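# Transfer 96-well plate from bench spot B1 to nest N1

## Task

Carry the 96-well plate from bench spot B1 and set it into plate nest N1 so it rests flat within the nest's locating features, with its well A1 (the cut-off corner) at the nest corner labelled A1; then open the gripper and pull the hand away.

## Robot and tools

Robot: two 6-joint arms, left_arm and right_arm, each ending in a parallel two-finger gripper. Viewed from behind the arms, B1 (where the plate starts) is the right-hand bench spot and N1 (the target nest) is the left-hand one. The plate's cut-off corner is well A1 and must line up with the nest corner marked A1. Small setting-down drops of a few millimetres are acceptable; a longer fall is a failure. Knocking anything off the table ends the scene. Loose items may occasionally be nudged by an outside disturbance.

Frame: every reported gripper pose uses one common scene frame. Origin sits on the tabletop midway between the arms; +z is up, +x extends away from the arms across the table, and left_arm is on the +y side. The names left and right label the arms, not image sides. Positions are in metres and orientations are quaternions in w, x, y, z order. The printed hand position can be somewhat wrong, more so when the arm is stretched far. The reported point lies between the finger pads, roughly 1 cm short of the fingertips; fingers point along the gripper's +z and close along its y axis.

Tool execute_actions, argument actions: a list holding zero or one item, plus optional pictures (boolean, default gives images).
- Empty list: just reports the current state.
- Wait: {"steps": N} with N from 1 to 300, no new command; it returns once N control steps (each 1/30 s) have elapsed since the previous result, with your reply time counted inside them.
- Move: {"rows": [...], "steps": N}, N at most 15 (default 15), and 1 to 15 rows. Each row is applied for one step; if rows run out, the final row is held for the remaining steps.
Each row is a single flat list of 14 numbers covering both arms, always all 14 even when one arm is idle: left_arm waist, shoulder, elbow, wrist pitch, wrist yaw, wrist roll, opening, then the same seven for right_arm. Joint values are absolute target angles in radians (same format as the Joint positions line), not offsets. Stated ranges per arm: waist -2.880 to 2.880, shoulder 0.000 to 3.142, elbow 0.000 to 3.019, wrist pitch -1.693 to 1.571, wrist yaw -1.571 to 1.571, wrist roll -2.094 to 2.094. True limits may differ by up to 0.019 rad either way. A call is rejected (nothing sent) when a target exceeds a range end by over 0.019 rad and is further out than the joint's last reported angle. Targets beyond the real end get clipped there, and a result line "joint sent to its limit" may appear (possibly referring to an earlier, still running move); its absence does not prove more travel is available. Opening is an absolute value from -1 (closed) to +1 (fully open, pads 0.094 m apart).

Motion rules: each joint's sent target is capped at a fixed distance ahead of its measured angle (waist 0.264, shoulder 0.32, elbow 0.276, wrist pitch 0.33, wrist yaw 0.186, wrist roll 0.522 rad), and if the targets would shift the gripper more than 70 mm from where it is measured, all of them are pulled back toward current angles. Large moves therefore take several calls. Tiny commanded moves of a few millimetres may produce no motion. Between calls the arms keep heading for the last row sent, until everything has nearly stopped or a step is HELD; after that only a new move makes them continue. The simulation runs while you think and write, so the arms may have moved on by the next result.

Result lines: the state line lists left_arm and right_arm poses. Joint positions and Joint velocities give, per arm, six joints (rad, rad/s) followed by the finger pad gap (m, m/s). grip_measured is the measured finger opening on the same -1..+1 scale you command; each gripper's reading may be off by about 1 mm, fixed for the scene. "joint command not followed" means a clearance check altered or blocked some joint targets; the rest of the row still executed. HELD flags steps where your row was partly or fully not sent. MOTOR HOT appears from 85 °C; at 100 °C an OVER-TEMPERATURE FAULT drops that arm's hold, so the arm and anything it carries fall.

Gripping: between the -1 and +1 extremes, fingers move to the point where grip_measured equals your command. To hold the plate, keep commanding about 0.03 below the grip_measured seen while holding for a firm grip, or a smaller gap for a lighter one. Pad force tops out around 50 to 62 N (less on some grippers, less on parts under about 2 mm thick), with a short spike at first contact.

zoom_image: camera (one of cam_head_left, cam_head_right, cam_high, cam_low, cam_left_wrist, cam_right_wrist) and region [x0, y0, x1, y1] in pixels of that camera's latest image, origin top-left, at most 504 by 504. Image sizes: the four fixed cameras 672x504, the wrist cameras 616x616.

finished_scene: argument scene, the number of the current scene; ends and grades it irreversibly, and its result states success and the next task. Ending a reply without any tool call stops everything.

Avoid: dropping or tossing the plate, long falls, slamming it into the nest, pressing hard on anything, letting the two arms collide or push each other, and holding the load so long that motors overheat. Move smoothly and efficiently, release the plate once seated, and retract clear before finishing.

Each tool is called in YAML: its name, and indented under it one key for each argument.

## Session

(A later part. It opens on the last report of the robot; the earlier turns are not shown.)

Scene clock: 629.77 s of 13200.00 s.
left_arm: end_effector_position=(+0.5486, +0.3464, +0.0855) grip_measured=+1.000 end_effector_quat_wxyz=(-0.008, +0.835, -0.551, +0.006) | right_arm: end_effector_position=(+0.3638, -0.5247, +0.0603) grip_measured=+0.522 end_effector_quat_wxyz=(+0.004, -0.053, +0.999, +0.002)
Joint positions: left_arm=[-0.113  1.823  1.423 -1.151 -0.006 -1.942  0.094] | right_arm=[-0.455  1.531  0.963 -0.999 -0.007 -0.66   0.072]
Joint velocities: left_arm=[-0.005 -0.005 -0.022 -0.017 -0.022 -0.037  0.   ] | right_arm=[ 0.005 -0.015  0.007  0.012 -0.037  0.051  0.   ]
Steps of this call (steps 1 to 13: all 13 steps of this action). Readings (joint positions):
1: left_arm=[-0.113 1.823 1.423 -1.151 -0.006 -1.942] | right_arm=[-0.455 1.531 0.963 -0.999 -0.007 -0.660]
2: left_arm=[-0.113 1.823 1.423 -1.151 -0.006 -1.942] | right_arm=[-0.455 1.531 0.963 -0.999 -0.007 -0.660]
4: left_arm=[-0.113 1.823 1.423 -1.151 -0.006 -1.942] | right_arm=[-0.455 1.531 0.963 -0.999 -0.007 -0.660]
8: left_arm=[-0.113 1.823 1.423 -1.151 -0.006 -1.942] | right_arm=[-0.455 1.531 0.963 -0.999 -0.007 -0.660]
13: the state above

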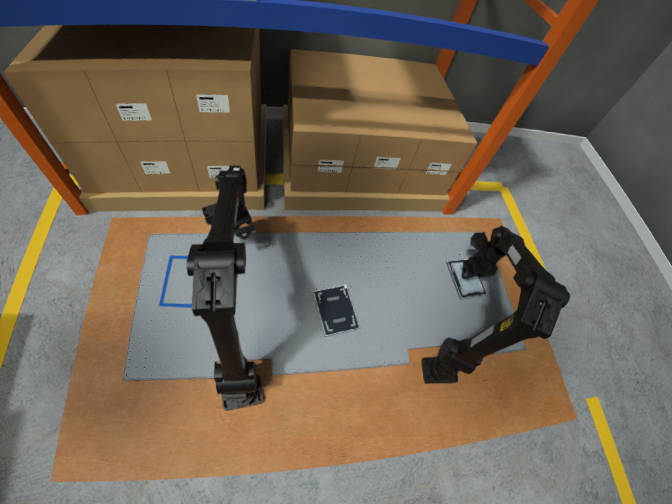

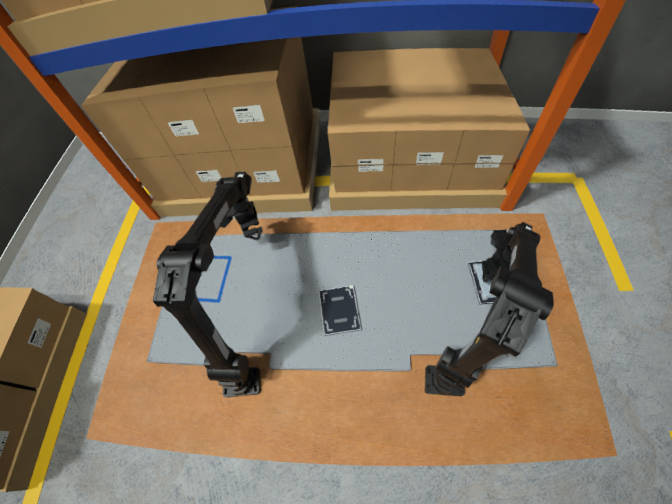

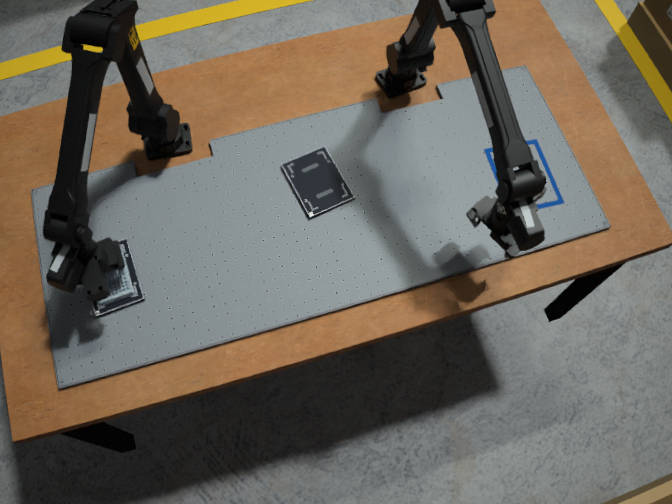

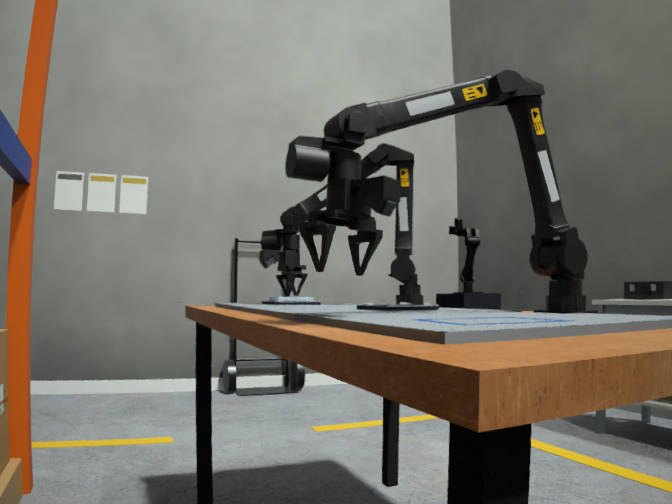

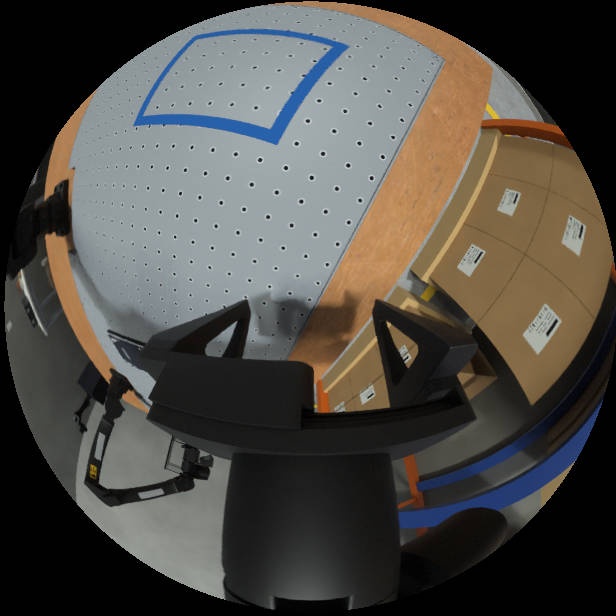

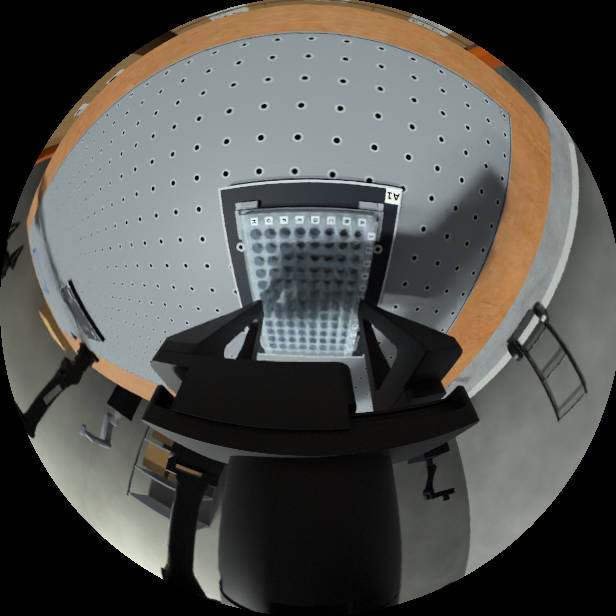

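zoom_image:
  camera: "cam_right_wrist"
  region: [230,195,270,255]

zoom_image:
  camera: "cam_right_wrist"
  region: [349,195,389,255]

zoom_image:
  camera: "cam_high"
  region: [90,270,150,320]

zoom_image:
  camera: "cam_head_left"
  region: [442,255,492,305]

Region (230, 195, 270, 255) of cam_right_wrist's 616x616 image, scaled by 8.400, with more detail than that image has.

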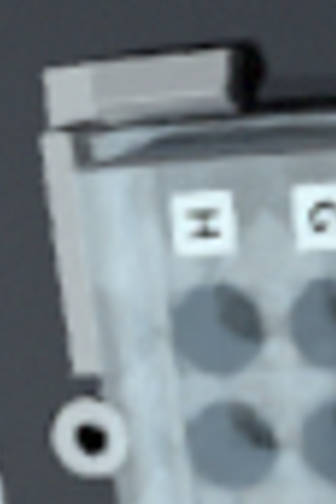

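Region (349, 195, 389, 255) of cam_right_wrist's 616x616 image, scaled by 8.400, with more detail than that image has.

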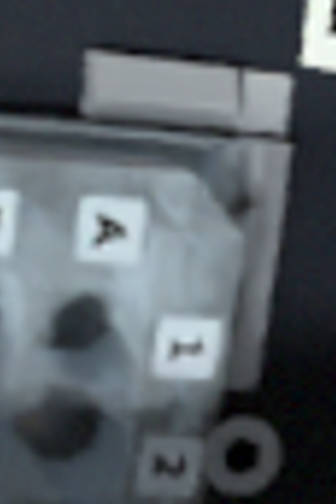

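Region (90, 270, 150, 320) of cam_high's 672x504 image, scaled by 8.400, with more detail than that image has.

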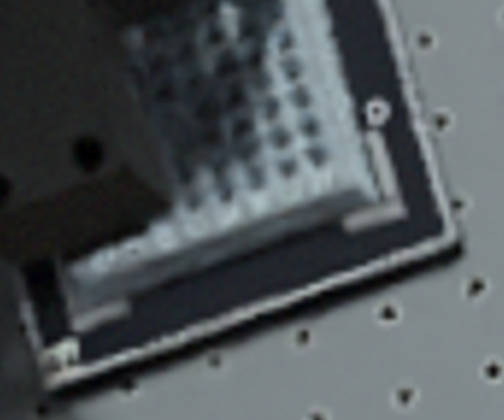

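Region (442, 255, 492, 305) of cam_head_left's 672x504 image, scaled by 10.080, with more detail than that image has.

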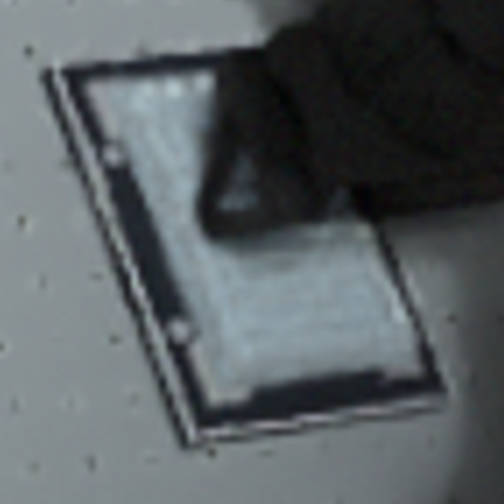

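execute_actions:
  actions:
    - {"rows":[[-0.107,1.795,1.477,-1.162,-0.004,-1.945,1,-0.459,1.578,0.970,-0.997,-0.004,-0.660,0.52],[-0.107,1.795,1.477,-1.162,-0.004,-1.945,1,-0.462,1.578,0.965,-0.995,-0.001,-0.660,0.52],[-0.107,1.795,1.477,-1.162,-0.004,-1.945,1,-0.464,1.579,0.963,-0.993,0.001,-0.660,0.52],[-0.107,1.795,1.477,-1.162,-0.004,-1.945,1,-0.466,1.580,0.963,-0.991,0.003,-0.660,0.52],[-0.107,1.795,1.477,-1.162,-0.004,-1.945,1,-0.467,1.581,0.963,-0.989,0.004,-0.660,0.52],[-0.107,1.795,1.477,-1.162,-0.004,-1.945,1,-0.468,1.582,0.963,-0.988,0.005,-0.660,0.52],[-0.107,1.795,1.477,-1.162,-0.004,-1.945,1,-0.469,1.583,0.963,-0.987,0.005,-0.660,0.52],[-0.107,1.795,1.477,-1.162,-0.004,-1.945,1,-0.470,1.584,0.963,-0.986,0.005,-0.660,0.52]],"steps":15}

zoom_image:
  camera: "cam_right_wrist"
  region: [211,170,411,370]

Scene clock: 654.90 s of 13200.00 s.
left_arm: end_effector_position=(+0.5486, +0.3464, +0.0855) grip_measured=+1.000 end_effector_quat_wxyz=(-0.008, +0.835, -0.551, +0.006) | right_arm: end_effector_position=(+0.3635, -0.5251, +0.0600) grip_measured=+0.522 end_effector_quat_wxyz=(+0.003, -0.053, +0.999, +0.001)
Joint positions: left_arm=[-0.113  1.823  1.423 -1.151 -0.006 -1.942  0.094] | right_arm=[-0.455  1.532  0.963 -0.999 -0.004 -0.66   0.072]
Joint velocities: left_arm=[-0.005 -0.015 -0.007  0.017  0.007  0.022  0.   ] | right_arm=[-0.005 -0.005 -0.022 -0.007  0.066  0.037 -0.   ]
Steps of this call (steps 1 to 15: the robot went on to your last target; steps 16 to 90: nothing new was sent; then 21.63 s passed at rest; steps 91 to 105: all 15 steps of this action). Readings (joint positions):
91: left_arm=[-0.113 1.823 1.423 -1.151 -0.006 -1.942] | right_arm=[-0.455 1.531 0.963 -0.999 -0.006 -0.660]
92: left_arm=[-0.113 1.823 1.423 -1.151 -0.006 -1.942] | right_arm=[-0.455 1.531 0.963 -0.999 -0.006 -0.660]
94: left_arm=[-0.113 1.823 1.423 -1.151 -0.006 -1.942] | right_arm=[-0.455 1.531 0.963 -0.999 -0.005 -0.660]
98: left_arm=[-0.113 1.823 1.423 -1.151 -0.006 -1.942] | right_arm=[-0.455 1.532 0.963 -0.999 -0.004 -0.660]
105: the state above

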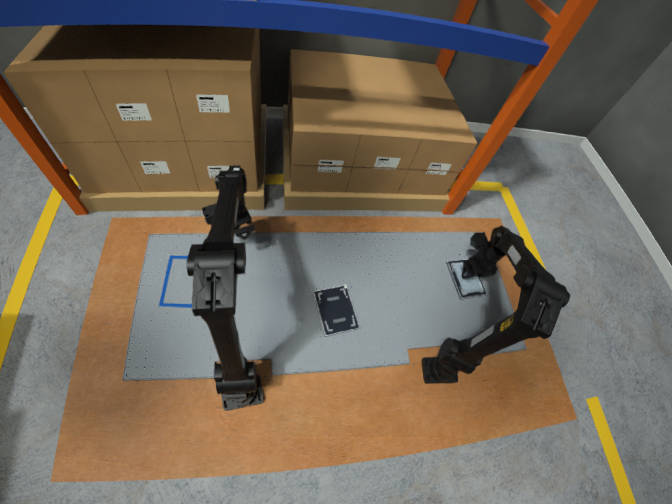

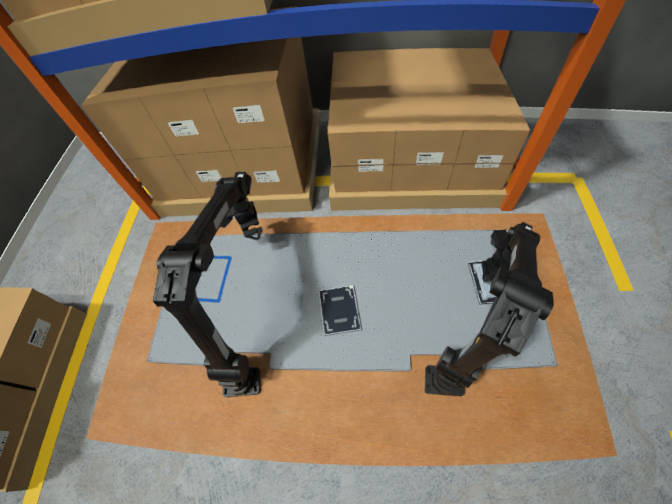

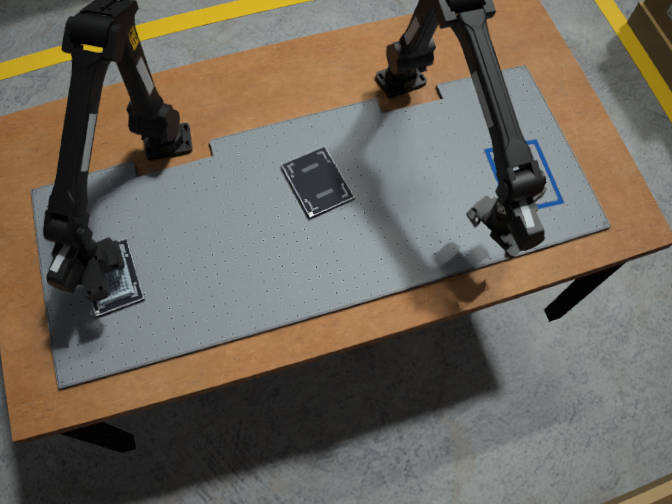

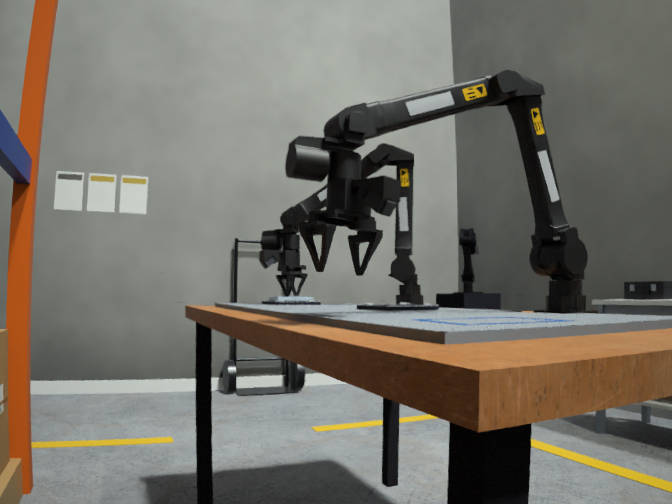

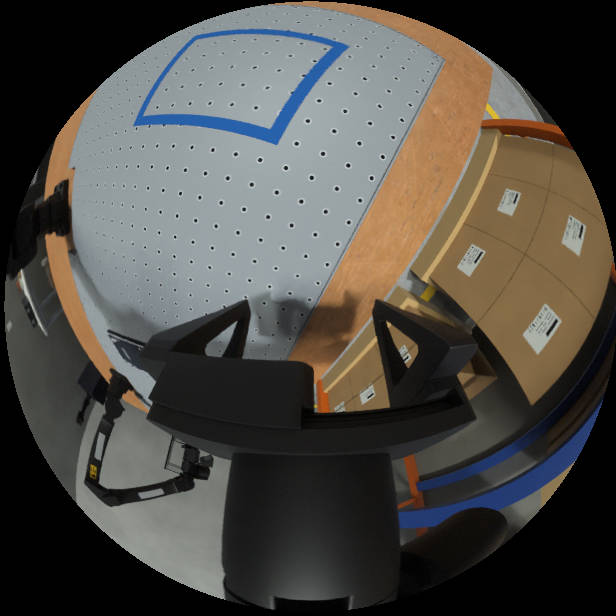

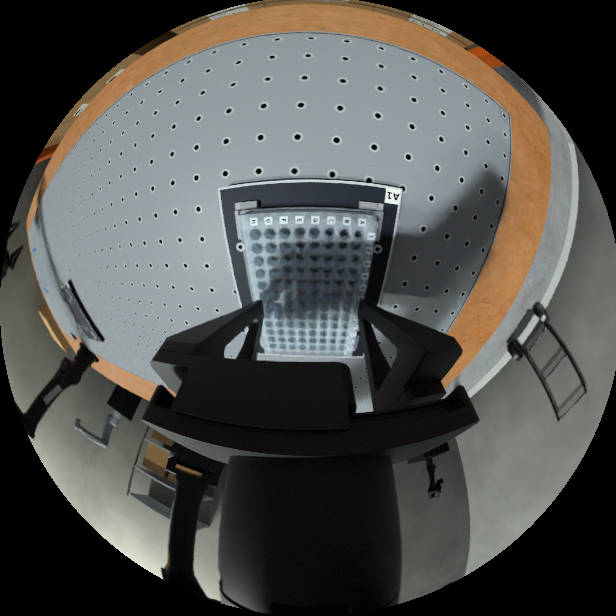

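Region (211, 170, 411, 370) of cam_right_wrist's 616x616 image, scaled by 2.520, with more detail than that image has.

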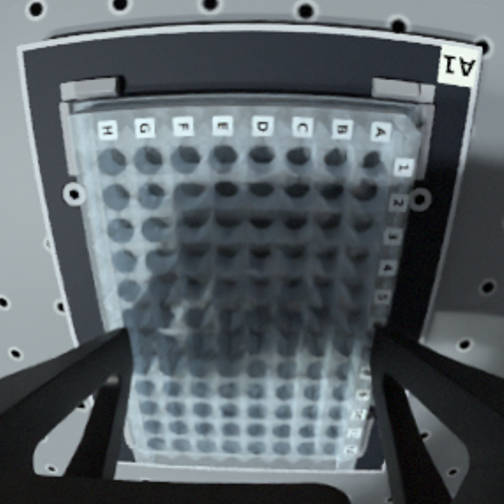

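execute_actions:
  actions: []

Scene clock: 666.67 s of 13200.00 s.
left_arm: end_effector_position=(+0.5486, +0.3464, +0.0855) grip_measured=+1.000 end_effector_quat_wxyz=(-0.008, +0.835, -0.551, +0.006) | right_arm: end_effector_position=(+0.3635, -0.5251, +0.0600) grip_measured=+0.522 end_effector_quat_wxyz=(+0.003, -0.053, +0.999, +0.001)
Joint positions: left_arm=[-0.113  1.823  1.423 -1.151 -0.006 -1.942  0.094] | right_arm=[-0.455  1.532  0.963 -0.999 -0.004 -0.66   0.072]
Joint velocities: left_arm=[-0.015 -0.005 -0.007 -0.012  0.051 -0.007  0.   ] | right_arm=[ 0.005 -0.015 -0.002 -0.022 -0.037  0.022 -0.   ]
Steps of this call (steps 1 to 15: the robot went on to your last target; steps 16 to 90: nothing new was sent; then 8.77 s passed at rest). Readings (joint positions):
1: left_arm=[-0.113 1.823 1.423 -1.151 -0.006 -1.942] | right_arm=[-0.455 1.532 0.963 -0.999 -0.004 -0.660]
2: left_arm=[-0.113 1.823 1.423 -1.151 -0.006 -1.942] | right_arm=[-0.455 1.532 0.963 -0.999 -0.004 -0.660]
4: left_arm=[-0.113 1.823 1.423 -1.151 -0.006 -1.942] | right_arm=[-0.455 1.532 0.963 -0.999 -0.004 -0.660]
8: left_arm=[-0.113 1.823 1.423 -1.151 -0.006 -1.942] | right_arm=[-0.455 1.532 0.963 -0.999 -0.004 -0.660]
90: the state above
All arms were judged still, so your last target was given up. Only a new action makes them travel on or press farther. Fingers that are still opening or closing keep moving.

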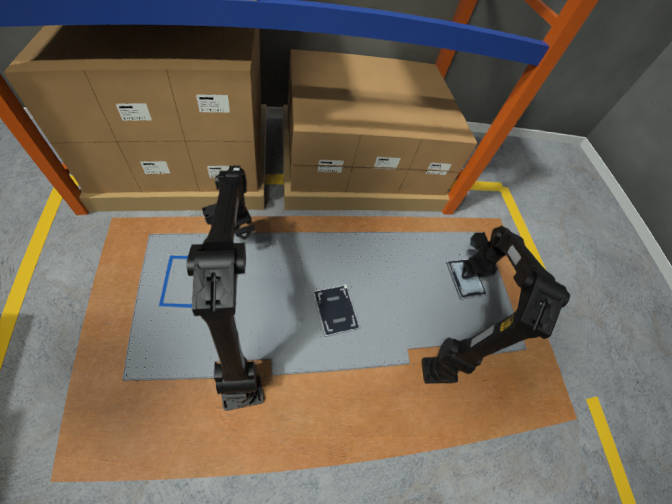

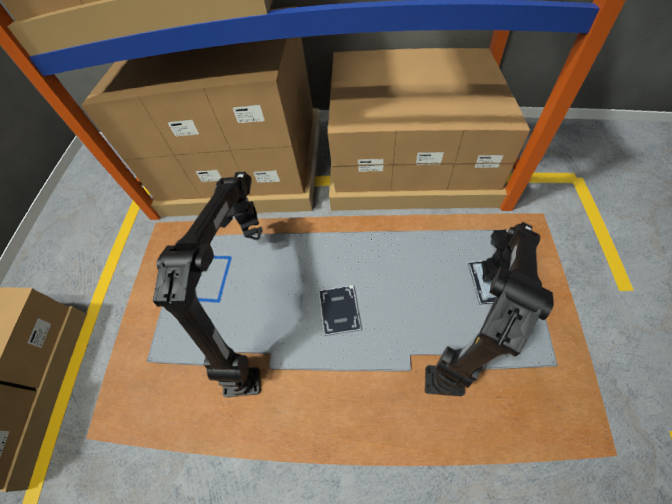

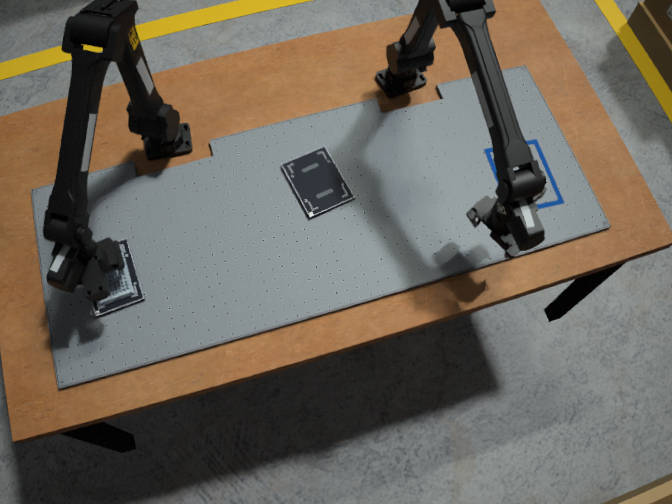

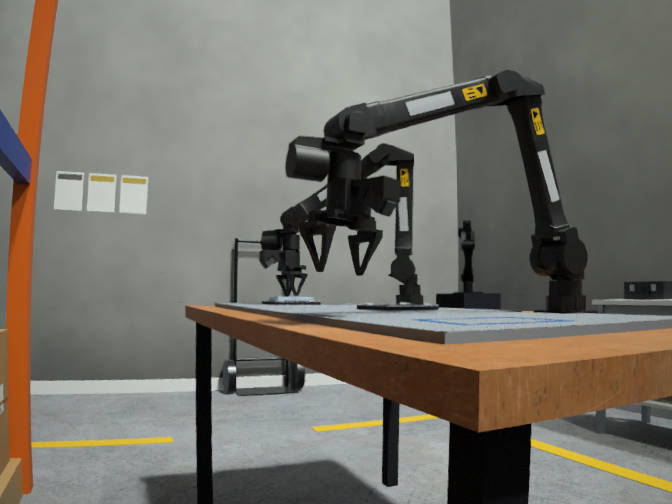

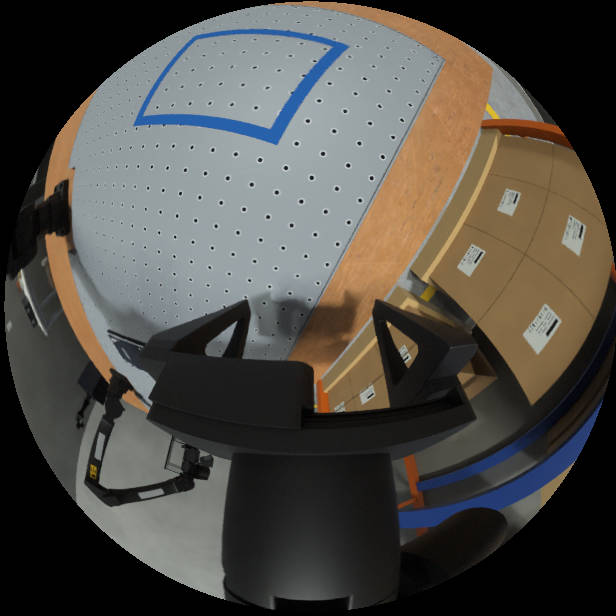

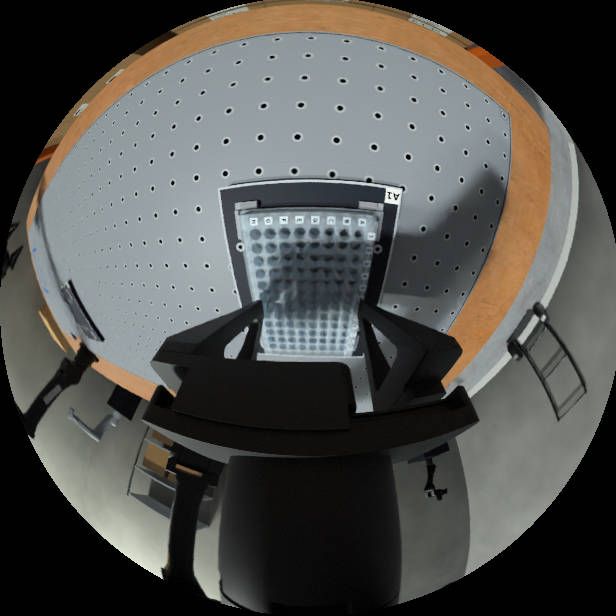

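execute_actions:
  actions:
    - {"rows":[[-0.107,1.795,1.477,-1.162,-0.004,-1.945,1,-0.460,1.55,0.963,-0.995,0.0,-0.660,0.52],[-0.107,1.795,1.477,-1.162,-0.004,-1.945,1,-0.455,1.53,0.963,-0.999,-0.004,-0.660,0.52],[-0.107,1.795,1.477,-1.162,-0.004,-1.945,1,-0.455,1.515,0.963,-0.999,-0.004,-0.660,0.52],[-0.107,1.795,1.477,-1.162,-0.004,-1.945,1,-0.455,1.505,0.963,-0.999,-0.004,-0.660,0.52],[-0.107,1.795,1.477,-1.162,-0.004,-1.945,1,-0.455,1.498,0.963,-0.999,-0.004,-0.660,0.52],[-0.107,1.795,1.477,-1.162,-0.004,-1.945,1,-0.455,1.494,0.963,-0.999,-0.004,-0.660,0.52],[-0.107,1.795,1.477,-1.162,-0.004,-1.945,1,-0.455,1.494,0.963,-0.999,-0.004,-0.660,0.52],[-0.107,1.795,1.477,-1.162,-0.004,-1.945,1,-0.455,1.494,0.963,-0.999,-0.004,-0.660,0.6],[-0.107,1.795,1.477,-1.162,-0.004,-1.945,1,-0.455,1.494,0.963,-0.999,-0.004,-0.660,0.8],[-0.107,1.795,1.477,-1.162,-0.004,-1.945,1,-0.455,1.494,0.963,-0.999,-0.004,-0.660,1]],"steps":15}
  pictures: false

execute_actions:
  actions:
    - {"steps":10}

Scene clock: 674.63 s of 13200.00 s.
left_arm: end_effector_position=(+0.5486, +0.3464, +0.0855) grip_measured=+1.000 end_effector_quat_wxyz=(-0.008, +0.835, -0.551, +0.006) | right_arm: end_effector_position=(+0.3641, -0.5253, +0.0633) grip_measured=+1.000 end_effector_quat_wxyz=(+0.006, -0.053, +0.999, -0.001)
Joint positions: left_arm=[-0.113  1.823  1.423 -1.151 -0.006 -1.942  0.094] | right_arm=[-0.455  1.523  0.963 -0.999 -0.005 -0.66   0.094]
Joint velocities: left_arm=[ 0.005  0.005 -0.002  0.007 -0.051  0.037  0.   ] | right_arm=[ 0.005 -0.015  0.002 -0.012  0.007 -0.095  0.   ]
Steps of this call (steps 1 to 90: nothing new was sent; then 4.47 s passed at rest; steps 91 to 105: all 15 steps of this action). Readings (joint positions):
91: left_arm=[-0.113 1.823 1.423 -1.151 -0.006 -1.942] | right_arm=[-0.455 1.532 0.963 -0.999 -0.004 -0.660]
92: left_arm=[-0.113 1.823 1.423 -1.151 -0.006 -1.942] | right_arm=[-0.455 1.531 0.963 -0.999 -0.005 -0.660]
94: left_arm=[-0.113 1.823 1.423 -1.151 -0.006 -1.942] | right_arm=[-0.455 1.529 0.963 -0.999 -0.005 -0.660]
98: left_arm=[-0.113 1.823 1.423 -1.151 -0.006 -1.942] | right_arm=[-0.455 1.527 0.963 -0.999 -0.005 -0.660]
105: the state above

Scene clock: 674.97 s of 13200.00 s.
left_arm: end_effector_position=(+0.5486, +0.3464, +0.0855) grip_measured=+1.000 end_effector_quat_wxyz=(-0.008, +0.835, -0.551, +0.006) | right_arm: end_effector_position=(+0.3641, -0.5253, +0.0633) grip_measured=+1.000 end_effector_quat_wxyz=(+0.006, -0.053, +0.999, -0.001)
Joint positions: left_arm=[-0.113  1.823  1.423 -1.151 -0.006 -1.942  0.094] | right_arm=[-0.455  1.523  0.963 -0.999 -0.005 -0.66   0.094]
Joint velocities: left_arm=[-0.015 -0.005  0.002  0.017 -0.007 -0.037  0.   ] | right_arm=[ 0.005 -0.015 -0.012 -0.022  0.051  0.022  0.   ]
Steps of this call (steps 1 to 10: the robot went on to your last target). Readings (joint positions):
1: left_arm=[-0.113 1.823 1.423 -1.151 -0.006 -1.942] | right_arm=[-0.455 1.523 0.963 -0.999 -0.005 -0.660]
2: left_arm=[-0.113 1.823 1.423 -1.151 -0.006 -1.942] | right_arm=[-0.455 1.523 0.963 -0.999 -0.005 -0.660]
4: left_arm=[-0.113 1.823 1.423 -1.151 -0.006 -1.942] | right_arm=[-0.455 1.523 0.963 -0.999 -0.005 -0.660]
8: left_arm=[-0.113 1.823 1.423 -1.151 -0.006 -1.942] | right_arm=[-0.455 1.523 0.963 -0.999 -0.005 -0.660]
10: the state above

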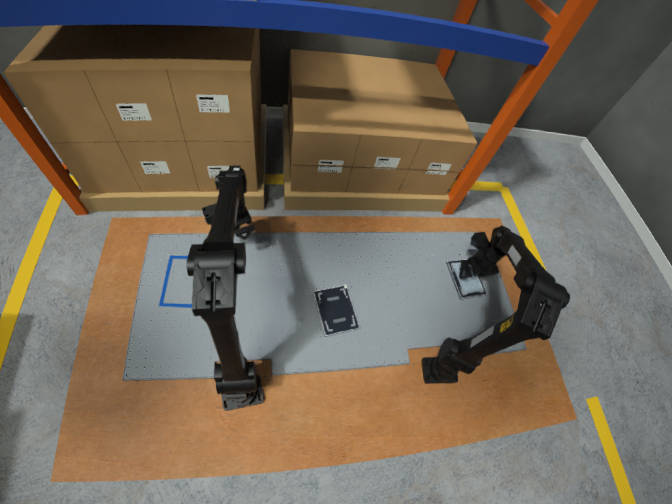

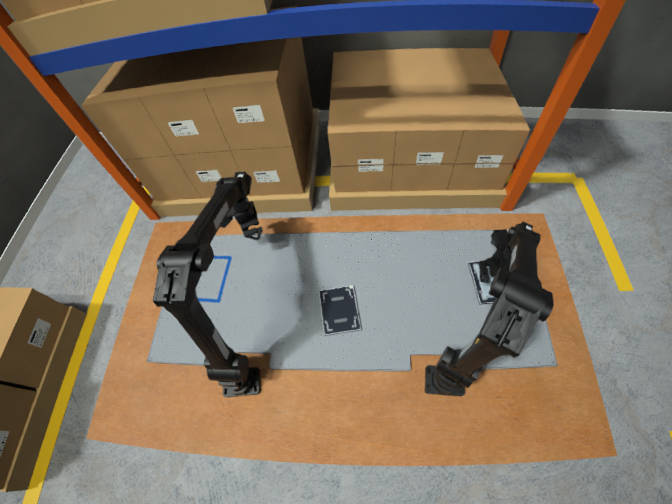

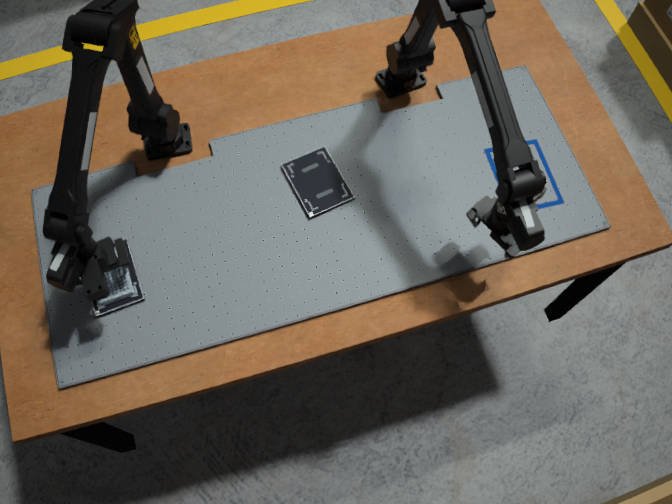

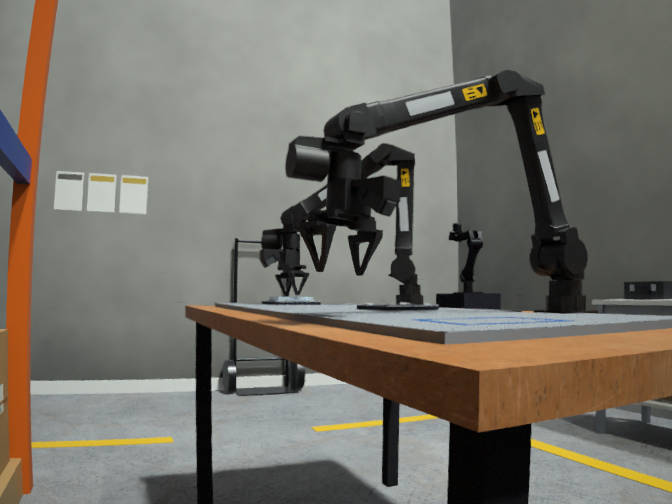

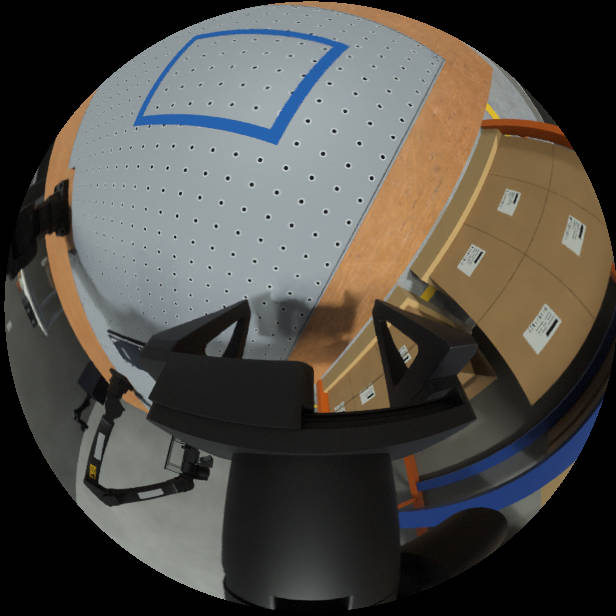

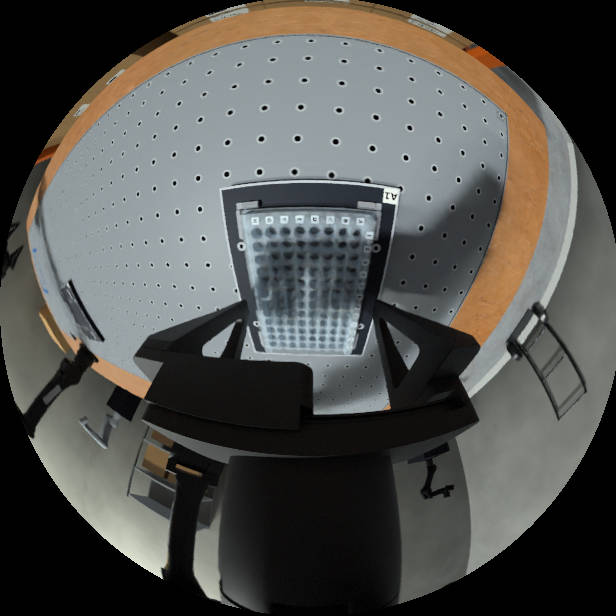

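zoom_image:
  camera: "cam_right_wrist"
  region: [211, 170, 411, 370]

zoom_image:
  camera: "cam_low"
  region: [255, 280, 325, 312]

Region (211, 170, 411, 370) of cam_right_wrist's 616x616 image, scaled by 2.520, with more detail than that image has.

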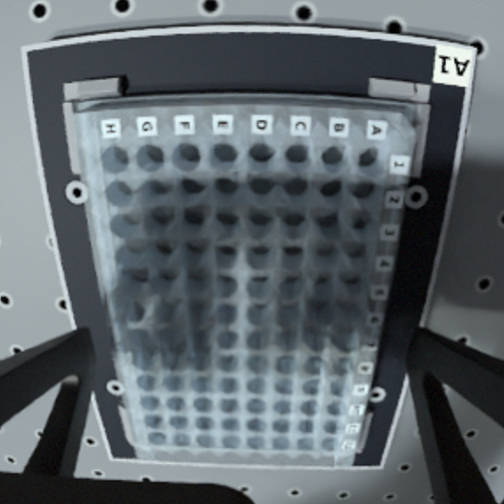

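Region (255, 280, 325, 312) of cam_low's 672x504 image, scaled by 7.200, with more detail than that image has; it fills the top 230 rows of this view, and the rest is white.

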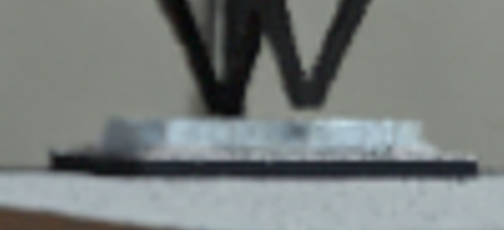

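execute_actions:
  actions:
    - {"rows":[[-0.107,1.795,1.477,-1.162,-0.004,-1.945,1,-0.453,1.53,0.963,-0.999,-0.004,-0.660,1],[-0.107,1.795,1.477,-1.162,-0.004,-1.945,1,-0.453,1.545,0.963,-0.999,-0.004,-0.660,1],[-0.107,1.795,1.477,-1.162,-0.004,-1.945,1,-0.453,1.55,0.963,-0.999,-0.004,-0.660,1],[-0.107,1.795,1.477,-1.162,-0.004,-1.945,1,-0.453,1.555,0.963,-0.999,-0.004,-0.660,1],[-0.107,1.795,1.477,-1.162,-0.004,-1.945,1,-0.453,1.56,0.963,-0.999,-0.004,-0.660,1],[-0.107,1.795,1.477,-1.162,-0.004,-1.945,1,-0.453,1.565,0.963,-0.999,-0.004,-0.660,1],[-0.107,1.795,1.477,-1.162,-0.004,-1.945,1,-0.453,1.57,0.963,-0.999,-0.004,-0.660,1],[-0.107,1.795,1.477,-1.162,-0.004,-1.945,1,-0.453,1.574,0.963,-0.999,-0.004,-0.660,1],[-0.107,1.795,1.477,-1.162,-0.004,-1.945,1,-0.453,1.578,0.963,-0.999,-0.004,-0.660,1],[-0.107,1.795,1.477,-1.162,-0.004,-1.945,1,-0.453,1.58,0.963,-0.999,-0.004,-0.660,1]],"steps":15}
  pictures: false

execute_actions:
  actions:
    - {"steps":8}

zoom_image:
  camera: "cam_right_wrist"
  region: [211, 170, 411, 370]

Scene clock: 687.33 s of 13200.00 s.
left_arm: end_effector_position=(+0.5486, +0.3464, +0.0855) grip_measured=+1.000 end_effector_quat_wxyz=(-0.008, +0.835, -0.551, +0.006) | right_arm: end_effector_position=(+0.3617, -0.5237, +0.0487) grip_measured=+1.000 end_effector_quat_wxyz=(-0.009, -0.053, +0.998, +0.010)
Joint positions: left_arm=[-0.113  1.823  1.423 -1.151 -0.006 -1.942  0.094] | right_arm=[-0.455  1.562  0.963 -0.999 -0.005 -0.66   0.094]
Joint velocities: left_arm=[-0.015  0.005 -0.007 -0.012 -0.037  0.037  0.   ] | right_arm=[ 0.005 -0.005 -0.012 -0.007  0.051  0.007  0.   ]
Steps of this call (steps 1 to 15: the robot went on to your last target; steps 16 to 90: nothing new was sent; then 8.87 s passed at rest; steps 91 to 105: all 15 steps of this action). Readings (joint positions):
91: left_arm=[-0.113 1.823 1.423 -1.151 -0.006 -1.942] | right_arm=[-0.455 1.523 0.963 -0.999 -0.005 -0.660]
92: left_arm=[-0.113 1.823 1.423 -1.151 -0.006 -1.942] | right_arm=[-0.455 1.523 0.963 -0.999 -0.005 -0.660]
94: left_arm=[-0.113 1.823 1.423 -1.151 -0.006 -1.942] | right_arm=[-0.455 1.523 0.963 -0.999 -0.005 -0.660]
98: left_arm=[-0.113 1.823 1.423 -1.151 -0.006 -1.942] | right_arm=[-0.455 1.535 0.963 -0.999 -0.005 -0.660]
105: the state above

Scene clock: 687.60 s of 13200.00 s.
left_arm: end_effector_position=(+0.5486, +0.3464, +0.0855) grip_measured=+1.000 end_effector_quat_wxyz=(-0.008, +0.835, -0.551, +0.006) | right_arm: end_effector_position=(+0.3617, -0.5237, +0.0487) grip_measured=+1.000 end_effector_quat_wxyz=(-0.009, -0.053, +0.998, +0.010)
Joint positions: left_arm=[-0.113  1.823  1.423 -1.151 -0.006 -1.942  0.094] | right_arm=[-0.455  1.562  0.963 -0.999 -0.005 -0.66   0.094]
Joint velocities: left_arm=[-0.005 -0.005  0.002 -0.017 -0.066  0.066  0.   ] | right_arm=[ 0.005 -0.015 -0.007 -0.017 -0.022 -0.007  0.   ]
Steps of this call (steps 1 to 8: the robot went on to your last target). Readings (joint positions):
1: left_arm=[-0.113 1.823 1.423 -1.151 -0.006 -1.942] | right_arm=[-0.455 1.562 0.963 -0.999 -0.005 -0.660]
2: left_arm=[-0.113 1.823 1.423 -1.151 -0.006 -1.942] | right_arm=[-0.455 1.562 0.963 -0.999 -0.005 -0.660]
4: left_arm=[-0.113 1.823 1.423 -1.151 -0.006 -1.942] | right_arm=[-0.455 1.562 0.963 -0.999 -0.005 -0.660]
8: the state above

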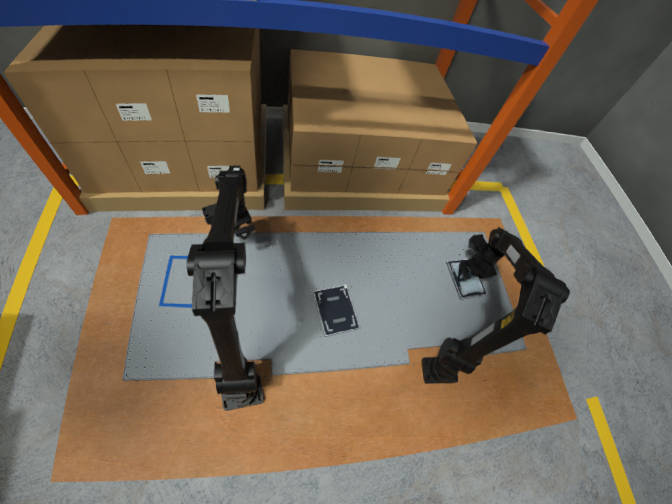

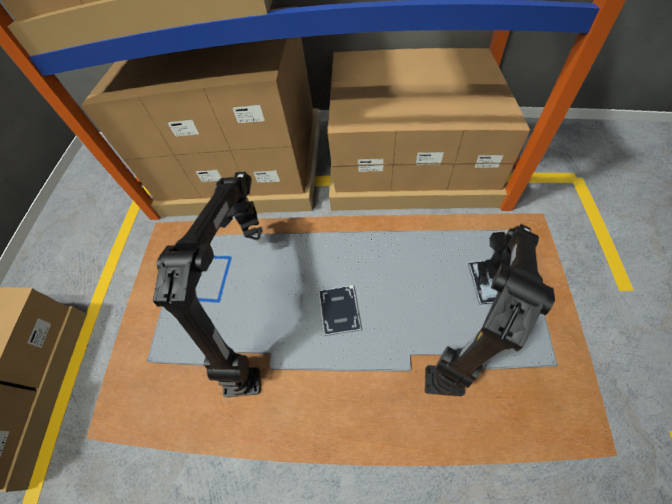

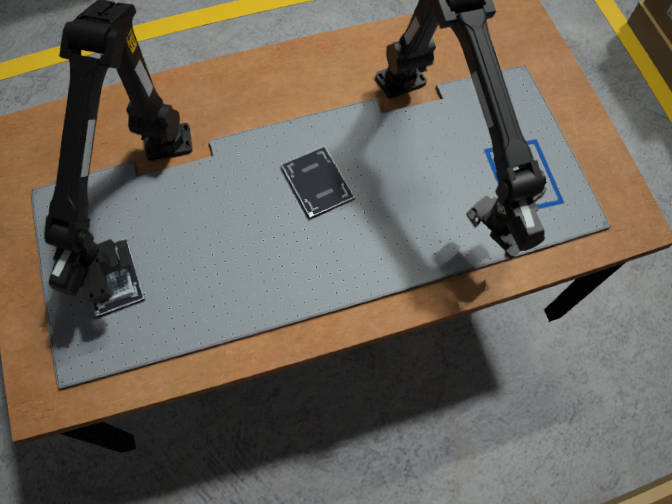

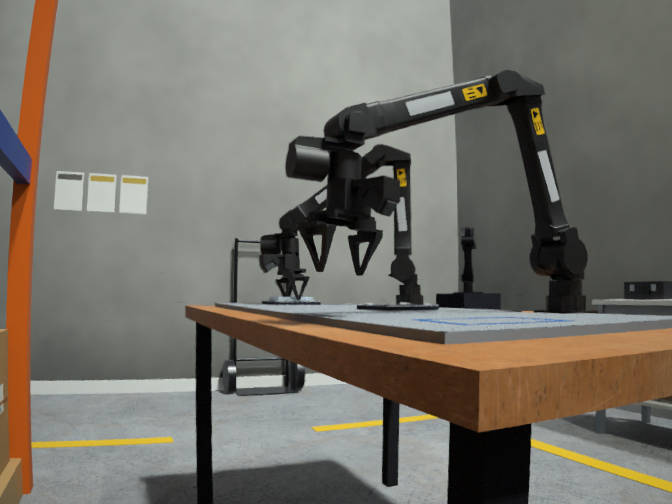

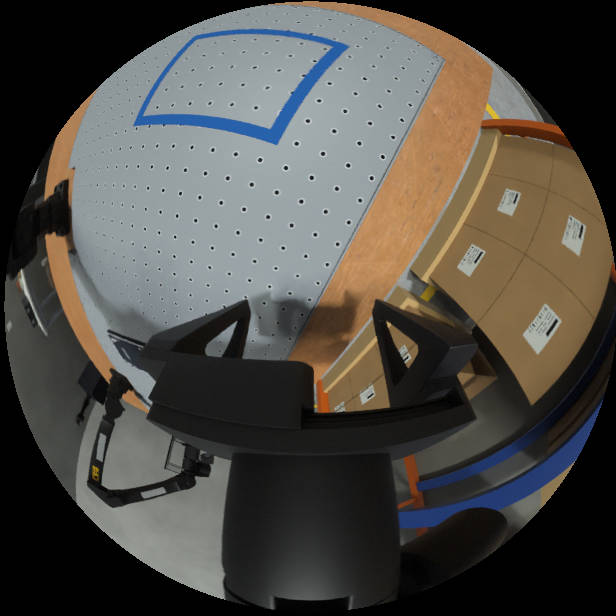

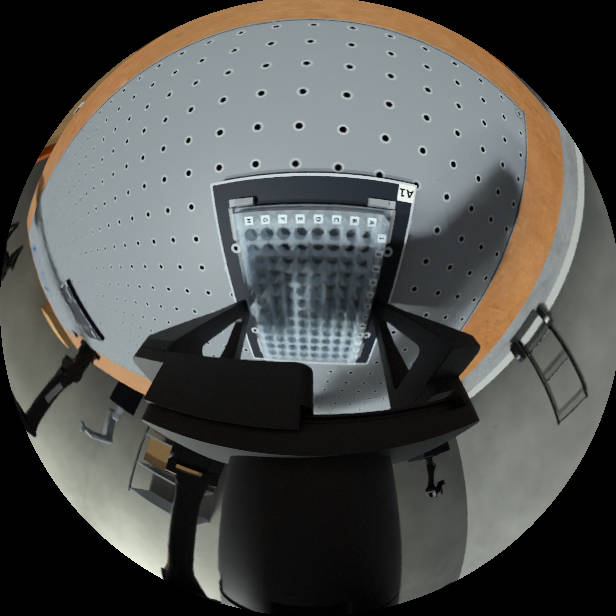

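Region (211, 170, 411, 370) of cam_right_wrist's 616x616 image, scaled by 2.520, with more detail than that image has.

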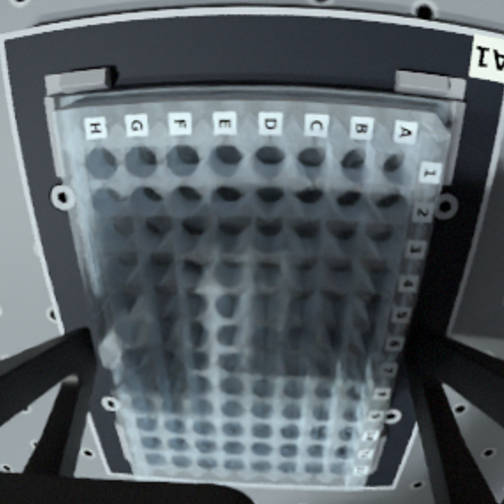

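execute_actions:
  actions:
    - {"rows":[[-0.107,1.795,1.477,-1.162,-0.004,-1.945,1,-0.455,1.56,0.963,-0.999,-0.004,-0.660,1],[-0.107,1.795,1.477,-1.162,-0.004,-1.945,1,-0.455,1.545,0.963,-0.999,-0.004,-0.660,1],[-0.107,1.795,1.477,-1.162,-0.004,-1.945,1,-0.455,1.538,0.963,-0.999,-0.004,-0.660,1],[-0.107,1.795,1.477,-1.162,-0.004,-1.945,1,-0.455,1.533,0.963,-0.999,-0.004,-0.660,1],[-0.107,1.795,1.477,-1.162,-0.004,-1.945,1,-0.455,1.529,0.963,-0.999,-0.004,-0.660,1],[-0.107,1.795,1.477,-1.162,-0.004,-1.945,1,-0.455,1.526,0.963,-0.999,-0.004,-0.660,1]],"steps":15}
  pictures: false

Scene clock: 704.63 s of 13200.00 s.
left_arm: end_effector_position=(+0.5486, +0.3464, +0.0855) grip_measured=+1.000 end_effector_quat_wxyz=(-0.008, +0.835, -0.551, +0.006) | right_arm: end_effector_position=(+0.3621, -0.5240, +0.0513) grip_measured=+1.000 end_effector_quat_wxyz=(-0.007, -0.053, +0.999, +0.008)
Joint positions: left_arm=[-0.113  1.823  1.423 -1.151 -0.006 -1.942  0.094] | right_arm=[-0.455  1.555  0.963 -0.999 -0.005 -0.66   0.094]
Joint velocities: left_arm=[ 0.005 -0.015 -0.007  0.007  0.022  0.022  0.   ] | right_arm=[-0.015 -0.015 -0.012 -0.017  0.007  0.066  0.   ]
Steps of this call (steps 1 to 15: the robot went on to your last target; steps 16 to 90: nothing new was sent; then 13.53 s passed at rest; steps 91 to 105: all 15 steps of this action). Readings (joint positions):
91: left_arm=[-0.113 1.823 1.423 -1.151 -0.006 -1.942] | right_arm=[-0.455 1.562 0.963 -0.999 -0.005 -0.660]
92: left_arm=[-0.113 1.823 1.423 -1.151 -0.006 -1.942] | right_arm=[-0.455 1.562 0.963 -0.999 -0.005 -0.660]
94: left_arm=[-0.113 1.823 1.423 -1.151 -0.006 -1.942] | right_arm=[-0.455 1.562 0.963 -0.999 -0.005 -0.660]
98: left_arm=[-0.113 1.823 1.423 -1.151 -0.006 -1.942] | right_arm=[-0.455 1.560 0.963 -0.999 -0.005 -0.660]
105: the state above


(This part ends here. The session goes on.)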